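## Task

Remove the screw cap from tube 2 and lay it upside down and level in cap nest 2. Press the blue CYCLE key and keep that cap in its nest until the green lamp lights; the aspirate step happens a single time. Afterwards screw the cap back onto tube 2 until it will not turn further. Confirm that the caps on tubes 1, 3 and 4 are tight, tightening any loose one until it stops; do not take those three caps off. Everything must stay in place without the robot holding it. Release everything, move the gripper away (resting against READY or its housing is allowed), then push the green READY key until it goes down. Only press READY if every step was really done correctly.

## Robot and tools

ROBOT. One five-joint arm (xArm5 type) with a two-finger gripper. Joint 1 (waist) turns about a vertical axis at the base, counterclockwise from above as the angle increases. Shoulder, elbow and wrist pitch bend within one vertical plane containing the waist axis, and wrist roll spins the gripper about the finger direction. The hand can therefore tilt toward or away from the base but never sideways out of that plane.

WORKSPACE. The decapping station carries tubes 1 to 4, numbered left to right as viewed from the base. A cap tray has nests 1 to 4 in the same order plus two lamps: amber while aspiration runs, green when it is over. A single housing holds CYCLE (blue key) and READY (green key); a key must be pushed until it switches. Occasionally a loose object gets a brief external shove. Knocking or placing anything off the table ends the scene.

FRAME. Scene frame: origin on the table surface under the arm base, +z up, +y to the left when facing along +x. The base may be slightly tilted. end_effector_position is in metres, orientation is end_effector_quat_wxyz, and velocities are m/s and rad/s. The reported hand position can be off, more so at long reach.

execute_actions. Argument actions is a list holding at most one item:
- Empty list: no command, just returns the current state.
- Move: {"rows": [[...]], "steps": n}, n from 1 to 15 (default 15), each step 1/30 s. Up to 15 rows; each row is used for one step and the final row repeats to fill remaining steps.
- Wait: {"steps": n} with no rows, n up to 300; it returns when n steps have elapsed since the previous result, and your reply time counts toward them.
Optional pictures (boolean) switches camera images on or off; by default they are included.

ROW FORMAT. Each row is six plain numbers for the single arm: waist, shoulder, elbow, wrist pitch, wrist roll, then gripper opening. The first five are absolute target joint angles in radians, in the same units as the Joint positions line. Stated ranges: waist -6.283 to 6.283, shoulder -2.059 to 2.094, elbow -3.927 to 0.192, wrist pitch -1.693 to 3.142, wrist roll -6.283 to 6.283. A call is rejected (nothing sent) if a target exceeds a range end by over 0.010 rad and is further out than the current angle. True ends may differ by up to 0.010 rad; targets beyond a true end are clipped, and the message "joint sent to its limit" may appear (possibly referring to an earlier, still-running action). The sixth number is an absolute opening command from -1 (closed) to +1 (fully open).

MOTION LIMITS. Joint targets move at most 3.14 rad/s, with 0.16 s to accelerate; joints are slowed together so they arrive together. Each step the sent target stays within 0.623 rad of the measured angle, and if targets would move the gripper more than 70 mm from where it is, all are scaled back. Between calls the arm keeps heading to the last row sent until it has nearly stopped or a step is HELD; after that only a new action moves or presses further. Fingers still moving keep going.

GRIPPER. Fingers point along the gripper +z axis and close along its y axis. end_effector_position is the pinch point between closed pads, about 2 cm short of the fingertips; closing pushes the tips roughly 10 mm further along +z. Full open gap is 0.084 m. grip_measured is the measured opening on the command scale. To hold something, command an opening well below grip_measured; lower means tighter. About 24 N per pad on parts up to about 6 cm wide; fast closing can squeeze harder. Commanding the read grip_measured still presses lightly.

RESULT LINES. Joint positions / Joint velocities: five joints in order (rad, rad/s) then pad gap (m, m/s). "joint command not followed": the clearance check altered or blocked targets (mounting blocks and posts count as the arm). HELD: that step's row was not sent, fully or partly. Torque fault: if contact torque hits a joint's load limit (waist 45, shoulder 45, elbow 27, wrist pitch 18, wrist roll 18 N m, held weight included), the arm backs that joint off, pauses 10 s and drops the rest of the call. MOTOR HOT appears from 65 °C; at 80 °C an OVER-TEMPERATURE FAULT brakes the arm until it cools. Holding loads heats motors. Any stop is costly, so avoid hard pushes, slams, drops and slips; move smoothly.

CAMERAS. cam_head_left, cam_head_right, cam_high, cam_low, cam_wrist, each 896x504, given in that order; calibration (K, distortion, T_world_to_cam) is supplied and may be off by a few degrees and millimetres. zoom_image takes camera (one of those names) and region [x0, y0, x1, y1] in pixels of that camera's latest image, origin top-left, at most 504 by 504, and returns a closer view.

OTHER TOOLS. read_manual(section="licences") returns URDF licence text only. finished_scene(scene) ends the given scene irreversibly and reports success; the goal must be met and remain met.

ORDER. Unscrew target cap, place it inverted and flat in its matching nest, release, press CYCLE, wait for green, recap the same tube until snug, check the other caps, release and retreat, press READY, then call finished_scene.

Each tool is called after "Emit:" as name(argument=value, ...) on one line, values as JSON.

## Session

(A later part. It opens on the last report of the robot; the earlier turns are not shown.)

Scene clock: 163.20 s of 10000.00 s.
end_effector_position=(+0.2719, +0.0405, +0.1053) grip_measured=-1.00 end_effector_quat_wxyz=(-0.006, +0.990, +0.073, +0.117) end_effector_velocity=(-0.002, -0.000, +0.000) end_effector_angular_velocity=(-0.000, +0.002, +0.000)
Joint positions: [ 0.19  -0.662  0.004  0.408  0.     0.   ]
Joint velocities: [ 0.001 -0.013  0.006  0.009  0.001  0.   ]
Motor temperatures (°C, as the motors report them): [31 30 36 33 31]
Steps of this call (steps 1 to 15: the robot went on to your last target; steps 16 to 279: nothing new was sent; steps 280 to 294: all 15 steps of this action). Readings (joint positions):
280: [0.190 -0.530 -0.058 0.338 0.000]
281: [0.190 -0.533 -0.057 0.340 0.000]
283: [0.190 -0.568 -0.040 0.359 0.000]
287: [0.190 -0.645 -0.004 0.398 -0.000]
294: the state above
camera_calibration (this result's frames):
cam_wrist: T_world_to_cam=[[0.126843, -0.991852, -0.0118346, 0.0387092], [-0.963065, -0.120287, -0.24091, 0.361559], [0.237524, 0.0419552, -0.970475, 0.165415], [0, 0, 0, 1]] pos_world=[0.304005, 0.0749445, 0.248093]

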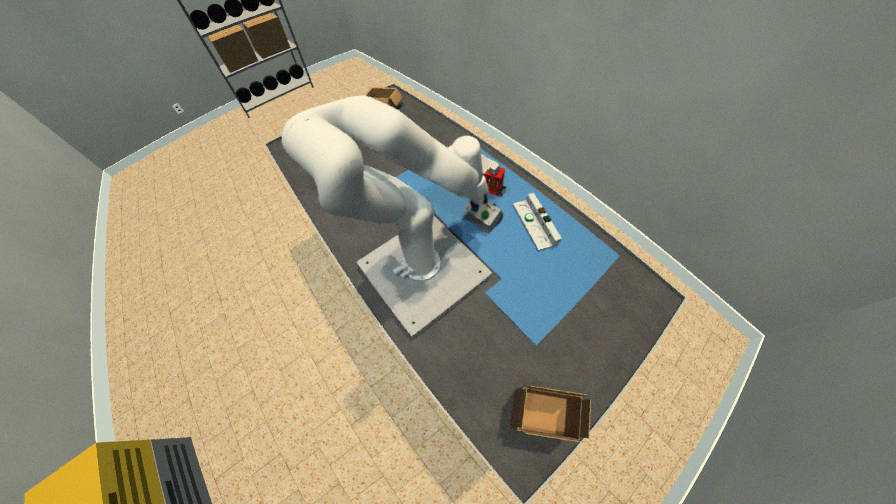

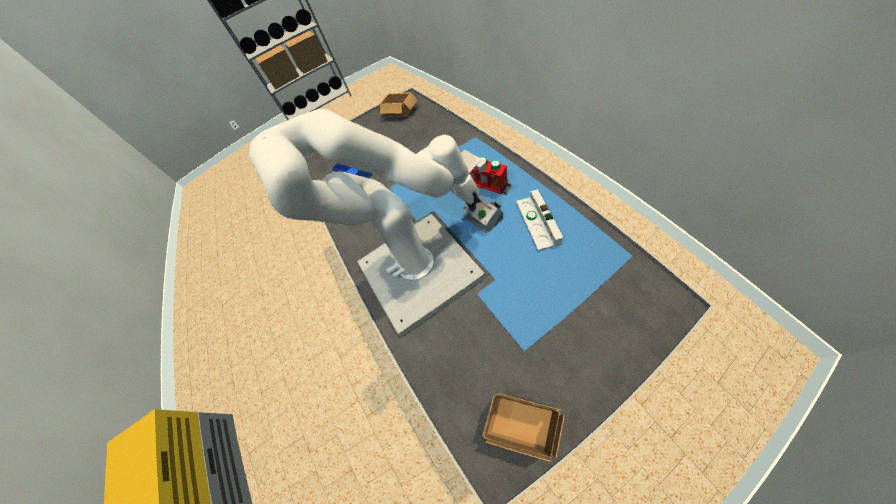

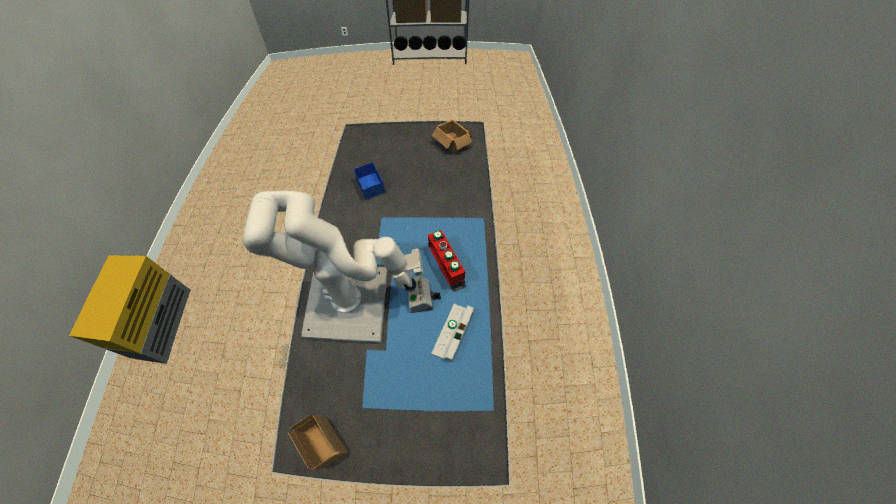

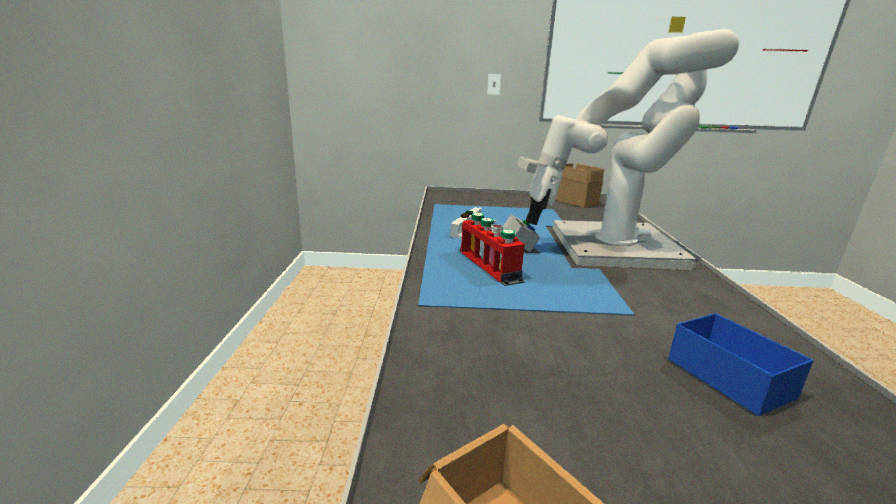

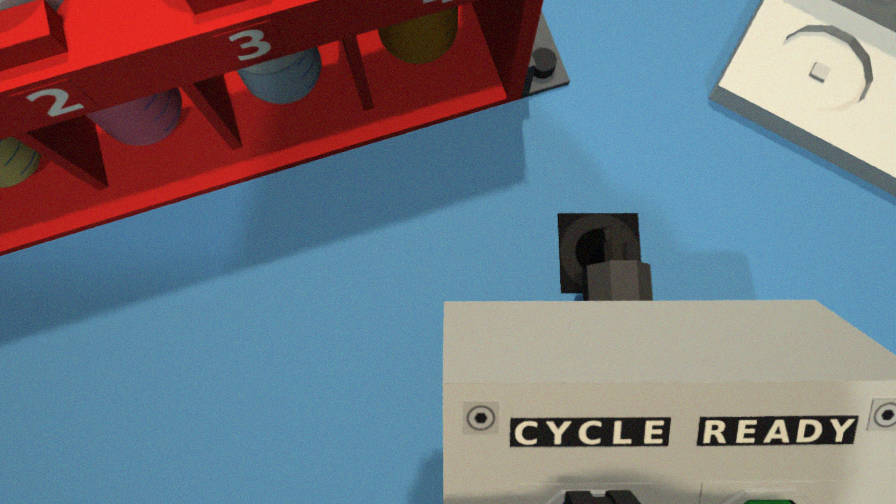

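Aligned laterally. Press.

Emit:
execute_actions(actions=[{"rows":[[0.19,-0.59,0.005,0.335,0,-1]],"steps":12}], pictures=false)

Emit:
execute_actions(actions=[{"rows":[[0.19,-0.53,0.005,0.275,0,-1]],"steps":15}])

Emit:
zoom_image(camera="cam_low", region=[480,170,580,260])

Emit:
zoom_image(camera="cam_high", region=[380,250,500,370])

Scene clock: 172.53 s of 10000.00 s.
end_effector_position=(+0.2738, +0.0407, +0.0954) grip_measured=-1.00 end_effector_quat_wxyz=(-0.006, +0.990, +0.073, +0.117) end_effector_velocity=(+0.001, +0.000, -0.002) end_effector_angular_velocity=(+0.001, -0.003, -0.000)
Joint positions: [ 0.19  -0.592  0.005  0.337  0.     0.   ]
Joint velocities: [ 0.     0.019  0.001 -0.023  0.     0.   ]
Motor temperatures (°C, as the motors report them): [31 30 36 33 31]
Steps of this call (steps 1 to 15: the robot went on to your last target; steps 16 to 268: nothing new was sent; steps 269 to 280: all 12 steps of this action). Readings (joint positions):
269: [0.190 -0.664 0.005 0.409 -0.000]
270: [0.190 -0.661 0.005 0.405 -0.000]
272: [0.190 -0.636 0.004 0.380 0.000]
276: [0.190 -0.599 0.005 0.345 -0.000]
280: the state above

Scene clock: 173.03 s of 10000.00 s.
end_effector_position=(+0.2776, +0.0413, +0.0911) grip_measured=-1.00 end_effector_quat_wxyz=(-0.007, +0.990, +0.073, +0.123) end_effector_velocity=(-0.000, -0.000, -0.000) end_effector_angular_velocity=(+0.001, -0.010, +0.000)
Joint positions: [ 0.19  -0.548  0.004  0.282  0.     0.   ]
Joint velocities: [-0.001 -0.007  0.01  -0.013 -0.001  0.   ]
Motor temperatures (°C, as the motors report them): [31 30 36 33 31]
Steps of this call (steps 1 to 15: all 15 steps of this action). Readings (joint positions):
1: [0.190 -0.591 0.005 0.336 0.000]
2: [0.190 -0.589 0.005 0.332 0.000]
4: [0.190 -0.567 0.004 0.310 -0.000]
8: [0.190 -0.548 0.000 0.289 0.000]
15: the state above
camera_calibration (this result's frames):
cam_wrist: T_world_to_cam=[[0.127114, -0.991815, -0.0120837, 0.0385504], [-0.959947, -0.119945, -0.253209, 0.363899], [0.249687, 0.0437861, -0.967336, 0.146542], [0, 0, 0, 1]] pos_world=[0.307834, 0.0754661, 0.234364]

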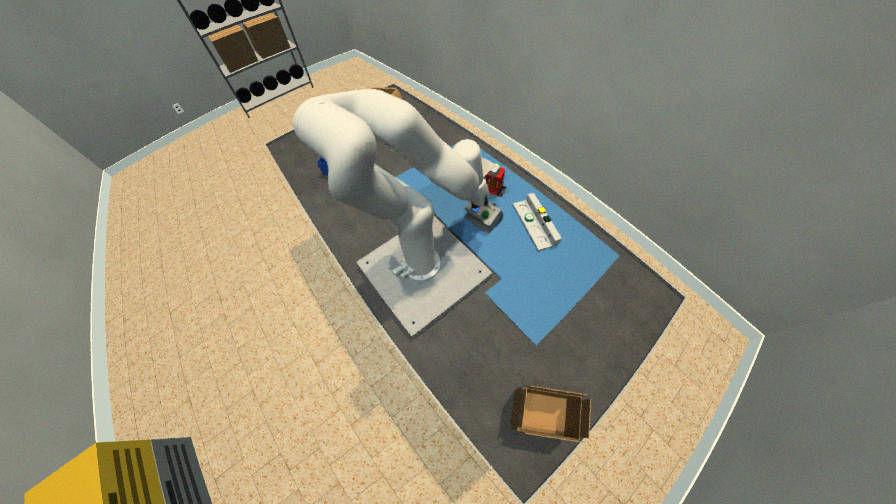

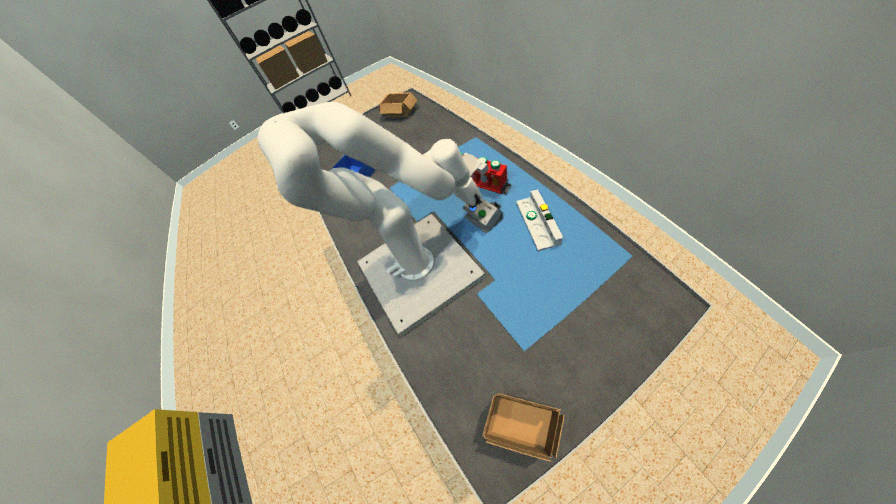

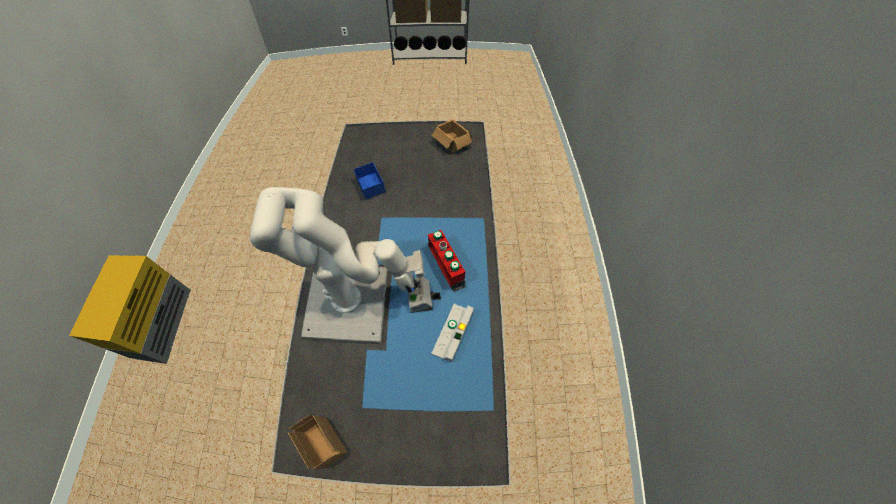

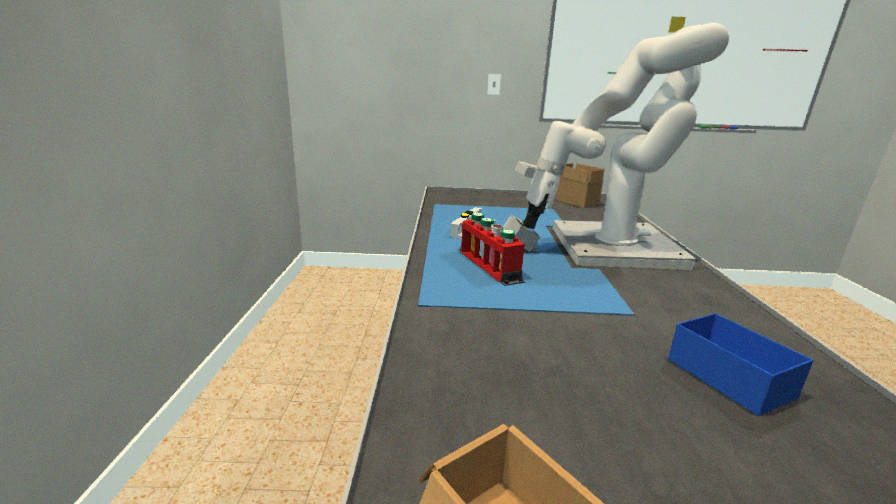

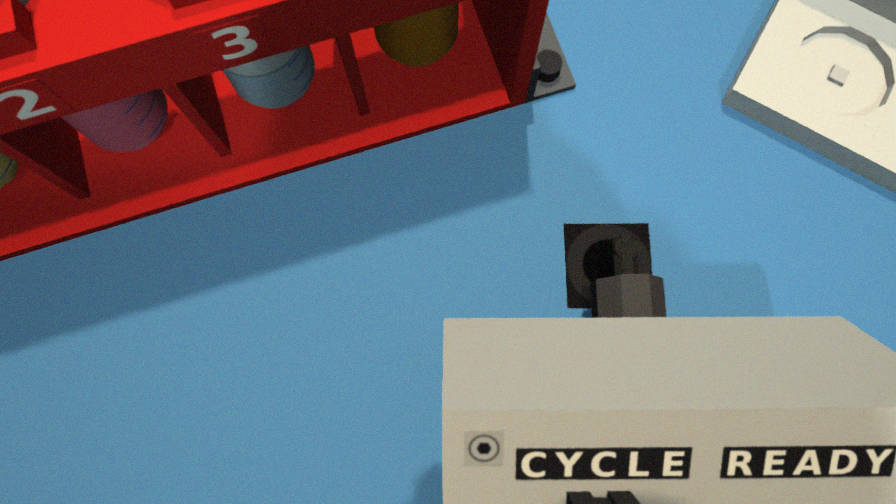

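Region (480, 170, 580, 260) of cam_low's 896x504 image, scaled by 5.040, with more detail than that image has; it fills the top 454 rows of this view, and the rest is white.

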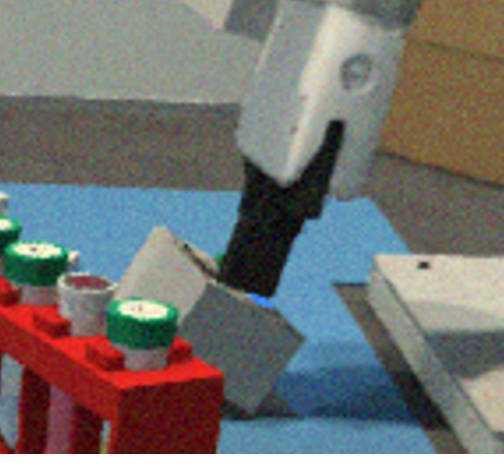

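Region (380, 250, 500, 370) of cam_high's 896x504 image, scaled by 4.200, with more detail than that image has.

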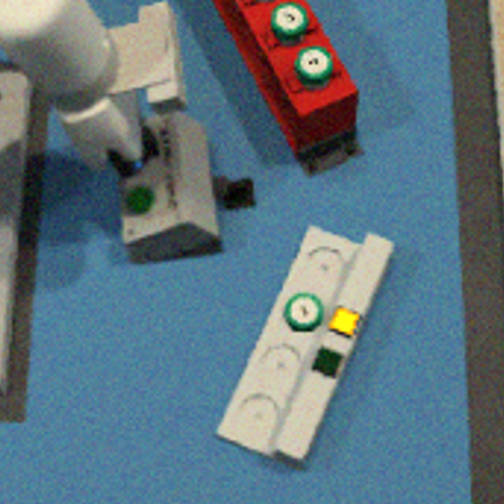

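Emit:
execute_actions(actions=[{"rows":[[0.19,-0.7,0.0,0.5,0,-1]],"steps":10}], pictures=false)

Emit:
execute_actions(actions=[{"rows":[[0.3,-0.55,-0.5,1.05,0.5,0.05]],"steps":15}], pictures=false)

Emit:
execute_actions(actions=[{"rows":[[0.6,-0.25,-0.8,1.05,1.4,0.05]],"steps":15}])

Emit:
execute_actions(actions=[{"rows":[[0.287,0.02,-0.908,0.888,0.84,0.05]],"steps":15}], pictures=false)

Emit:
execute_actions(actions=[{"rows":[[0.287,0.088,-0.86,0.772,0.84,0.05]],"steps":15}])

Scene clock: 179.70 s of 10000.00 s.
end_effector_position=(+0.2602, +0.0388, +0.1019) grip_measured=-1.00 end_effector_quat_wxyz=(-0.004, +0.993, +0.073, +0.093) end_effector_velocity=(-0.013, -0.002, +0.027) end_effector_angular_velocity=(-0.008, +0.055, -0.000)
Joint positions: [ 0.19  -0.683  0.004  0.477  0.     0.   ]
Joint velocities: [-0.001 -0.185 -0.029  0.27  -0.001  0.   ]
Motor temperatures (°C, as the motors report them): [31 31 35 34 31]
Steps of this call (steps 1 to 15: the robot went on to your last target; steps 16 to 190: nothing new was sent; steps 191 to 200: all 10 steps of this action). Readings (joint positions):
191: [0.190 -0.549 0.005 0.280 0.000]
192: [0.190 -0.551 0.005 0.284 -0.000]
194: [0.190 -0.571 0.003 0.317 -0.000]
198: [0.190 -0.663 0.007 0.450 0.000]
200: the state above

Scene clock: 180.20 s of 10000.00 s.
end_effector_position=(+0.3011, +0.0774, +0.2051) grip_measured=+0.04 end_effector_quat_wxyz=(+0.001, +0.994, -0.108, +0.002) end_effector_velocity=(+0.010, +0.031, +0.092) end_effector_angular_velocity=(-0.042, +0.174, -0.326)
Joint positions: [ 0.293 -0.56  -0.47   1.011  0.466  0.046]
Joint velocities: [ 0.089  0.111 -0.397  0.466  0.415  0.   ]
Motor temperatures (°C, as the motors report them): [31 31 35 34 31]
Steps of this call (steps 1 to 15: all 15 steps of this action). Readings (joint positions):
1: [0.190 -0.688 0.003 0.485 0.000]
2: [0.191 -0.690 0.000 0.494 0.004]
4: [0.199 -0.681 -0.036 0.544 0.044]
8: [0.239 -0.628 -0.223 0.741 0.223]
15: the state above

Scene clock: 180.70 s of 10000.00 s.
end_effector_position=(+0.3347, +0.1914, +0.2274) grip_measured=+0.04 end_effector_quat_wxyz=(+0.006, +0.935, -0.355, -0.005) end_effector_velocity=(+0.024, +0.198, +0.013) end_effector_angular_velocity=(-0.022, +0.001, -1.250)
Joint positions: [ 0.563 -0.287 -0.762  1.048  1.246  0.046]
Joint velocities: [ 0.419  0.417 -0.427  0.02   1.669 -0.   ]
Motor temperatures (°C, as the motors report them): [31 31 35 34 31]
Steps of this call (steps 1 to 15: all 15 steps of this action). Readings (joint positions):
1: [0.296 -0.556 -0.480 1.024 0.477]
2: [0.298 -0.553 -0.487 1.032 0.489]
4: [0.321 -0.529 -0.514 1.039 0.541]
8: [0.423 -0.427 -0.618 1.041 0.761]
15: the state above
camera_calibration (this result's frames):
cam_wrist: T_world_to_cam=[[-0.680845, -0.732422, 0.00276607, 0.399191], [-0.732427, 0.680839, -0.00289571, 0.184884], [0.000237636, -0.00399747, -0.999992, 0.357628], [0, 0, 0, 1]] pos_world=[0.407116, 0.167929, 0.357057]

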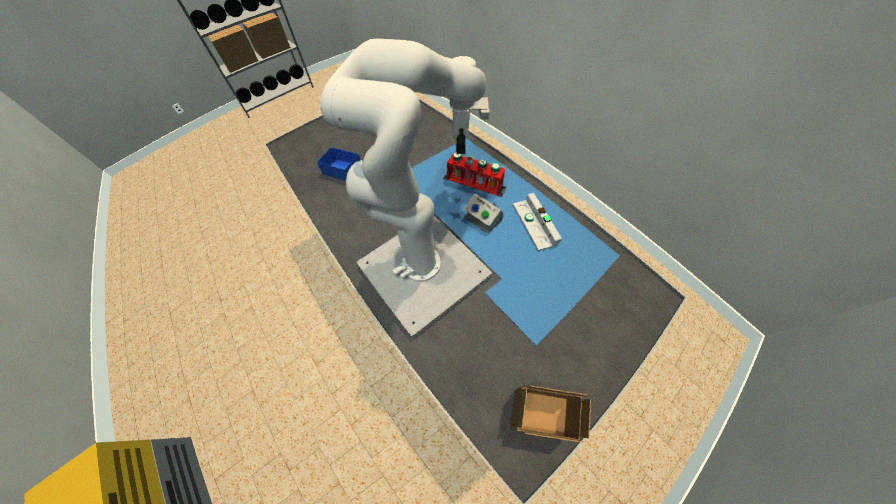

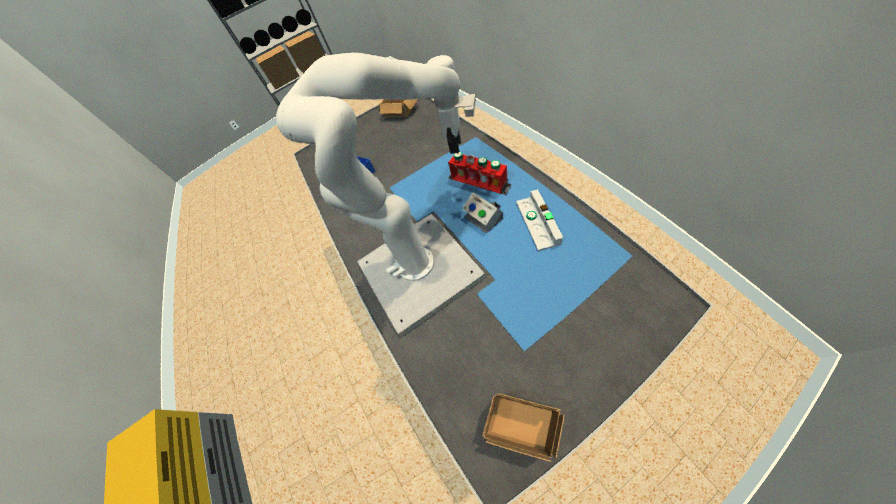

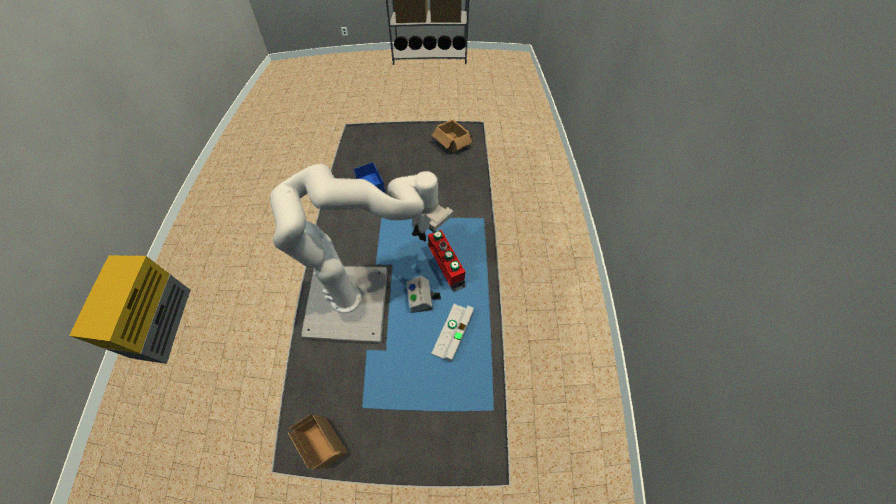

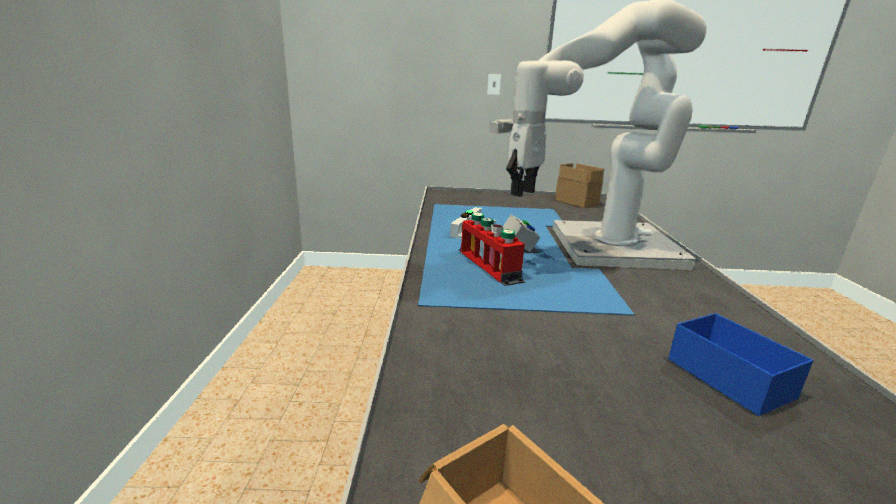

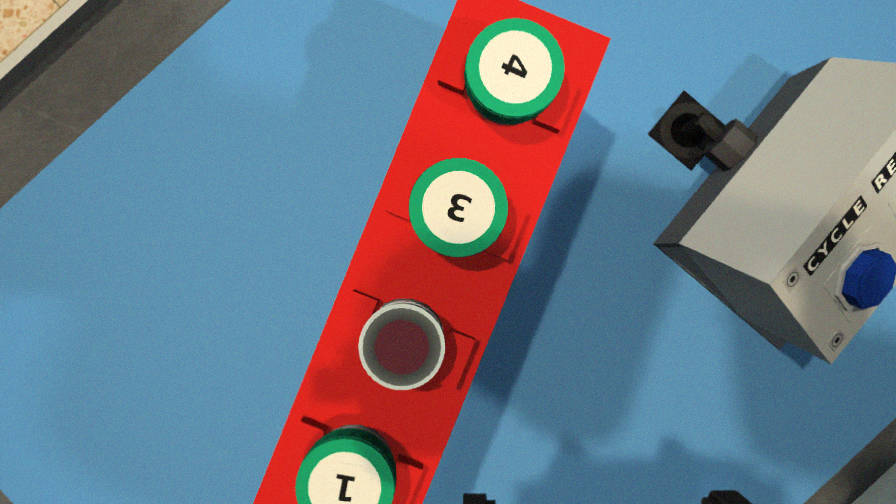

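Scene clock: 181.20 s of 10000.00 s.
end_effector_position=(+0.4270, +0.1240, +0.1776) grip_measured=+0.04 end_effector_quat_wxyz=(+0.006, +0.951, -0.310, -0.006) end_effector_velocity=(+0.131, -0.181, -0.108) end_effector_angular_velocity=(-0.001, +0.027, +0.340)
Joint positions: [ 0.325 -0.015 -0.892  0.909  0.912  0.046]
Joint velocities: [-0.475  0.43  -0.165 -0.24  -0.815 -0.   ]
Motor temperatures (°C, as the motors report them): [31 31 35 34 31]
Steps of this call (steps 1 to 15: all 15 steps of this action). Readings (joint positions):
1: [0.576 -0.275 -0.774 1.049 1.295]
2: [0.583 -0.264 -0.784 1.048 1.330]
4: [0.575 -0.239 -0.801 1.039 1.345]
8: [0.481 -0.155 -0.835 0.990 1.188]
15: the state above

Scene clock: 181.70 s of 10000.00 s.
end_effector_position=(+0.4373, +0.1093, +0.1306) grip_measured=+0.04 end_effector_quat_wxyz=(+0.005, +0.956, -0.294, -0.005) end_effector_velocity=(-0.002, -0.002, -0.007) end_effector_angular_velocity=(-0.002, +0.007, -0.001)
Joint positions: [ 0.288  0.086 -0.861  0.773  0.84   0.046]
Joint velocities: [-0.003  0.012  0.007 -0.012 -0.002 -0.   ]
Motor temperatures (°C, as the motors report them): [31 31 35 34 31]
Steps of this call (steps 1 to 15: all 15 steps of this action). Readings (joint positions):
1: [0.312 -0.003 -0.897 0.902 0.889]
2: [0.303 0.007 -0.899 0.894 0.873]
4: [0.294 0.033 -0.892 0.854 0.855]
8: [0.289 0.079 -0.863 0.791 0.843]
15: the state above
camera_calibration (this result's frames):
cam_wrist: T_world_to_cam=[[-0.580127, -0.814525, 0.00101415, 0.374384], [-0.814525, 0.580124, -0.00200573, 0.362479], [0.00104538, -0.00198963, -0.999997, 0.259875], [0, 0, 0, 1]] pos_world=[0.512166, 0.0951792, 0.260221]

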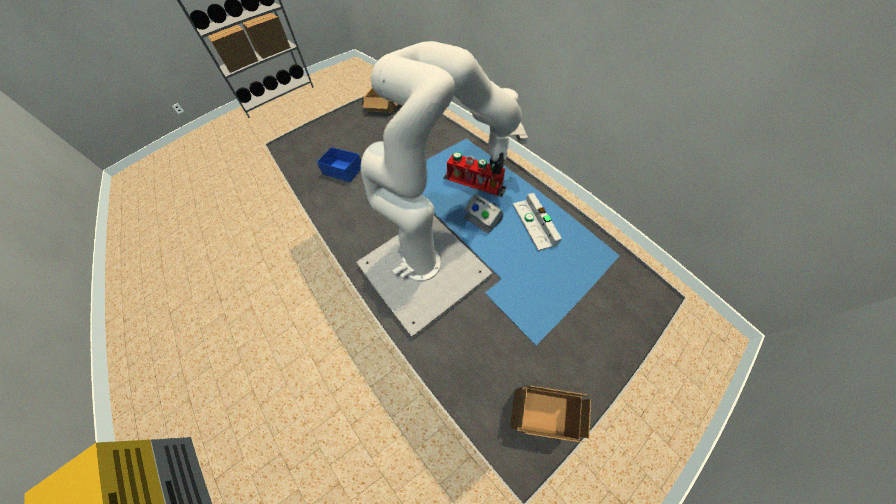

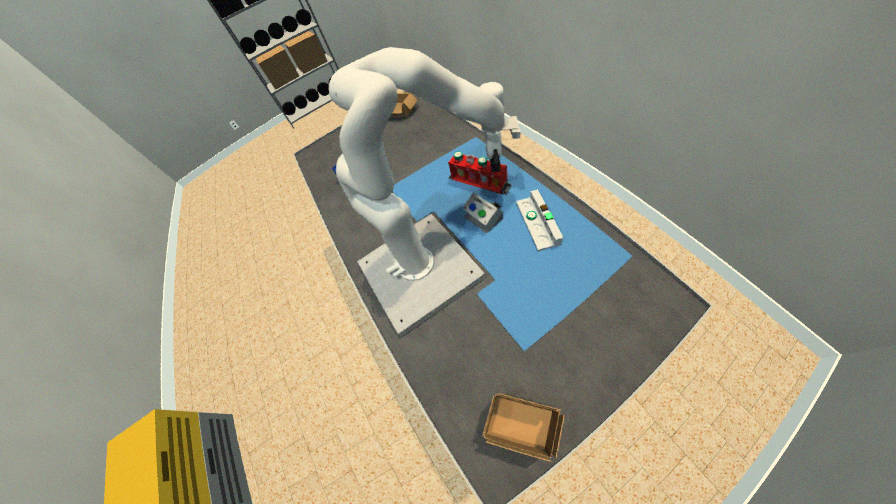

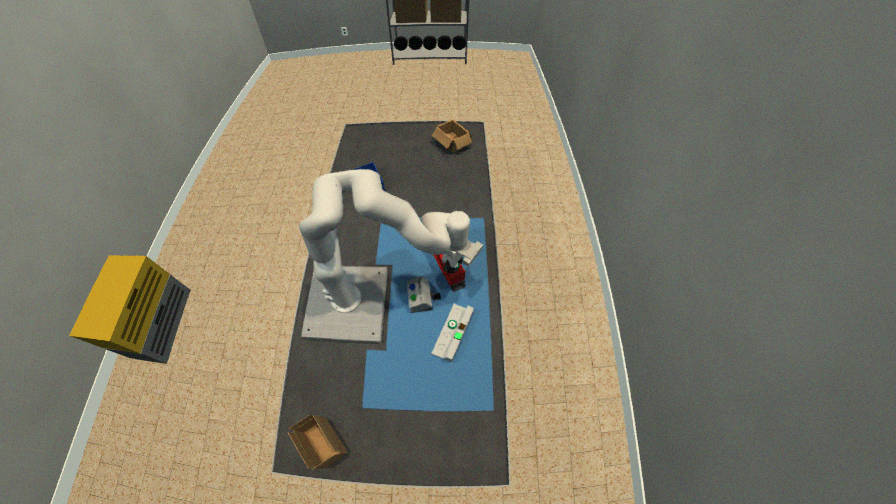

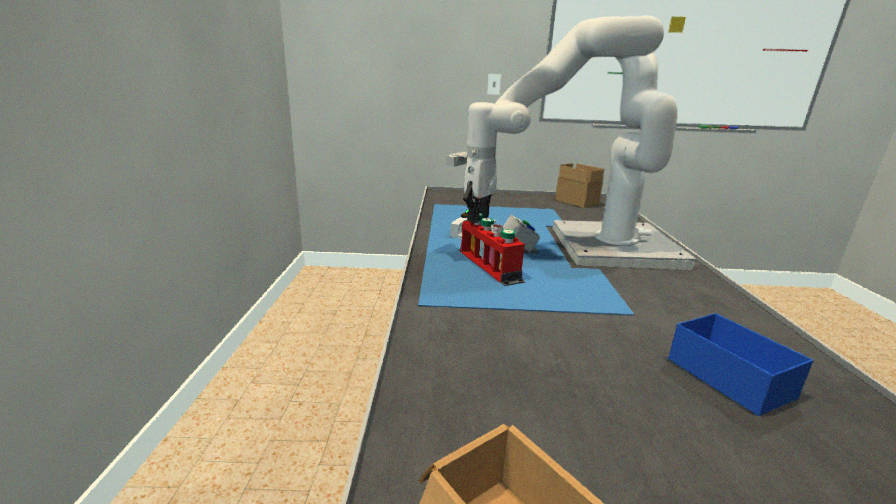

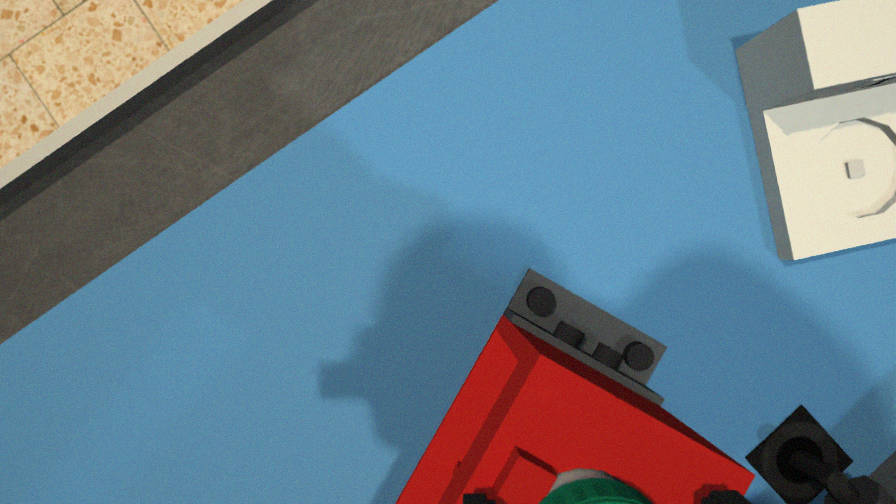

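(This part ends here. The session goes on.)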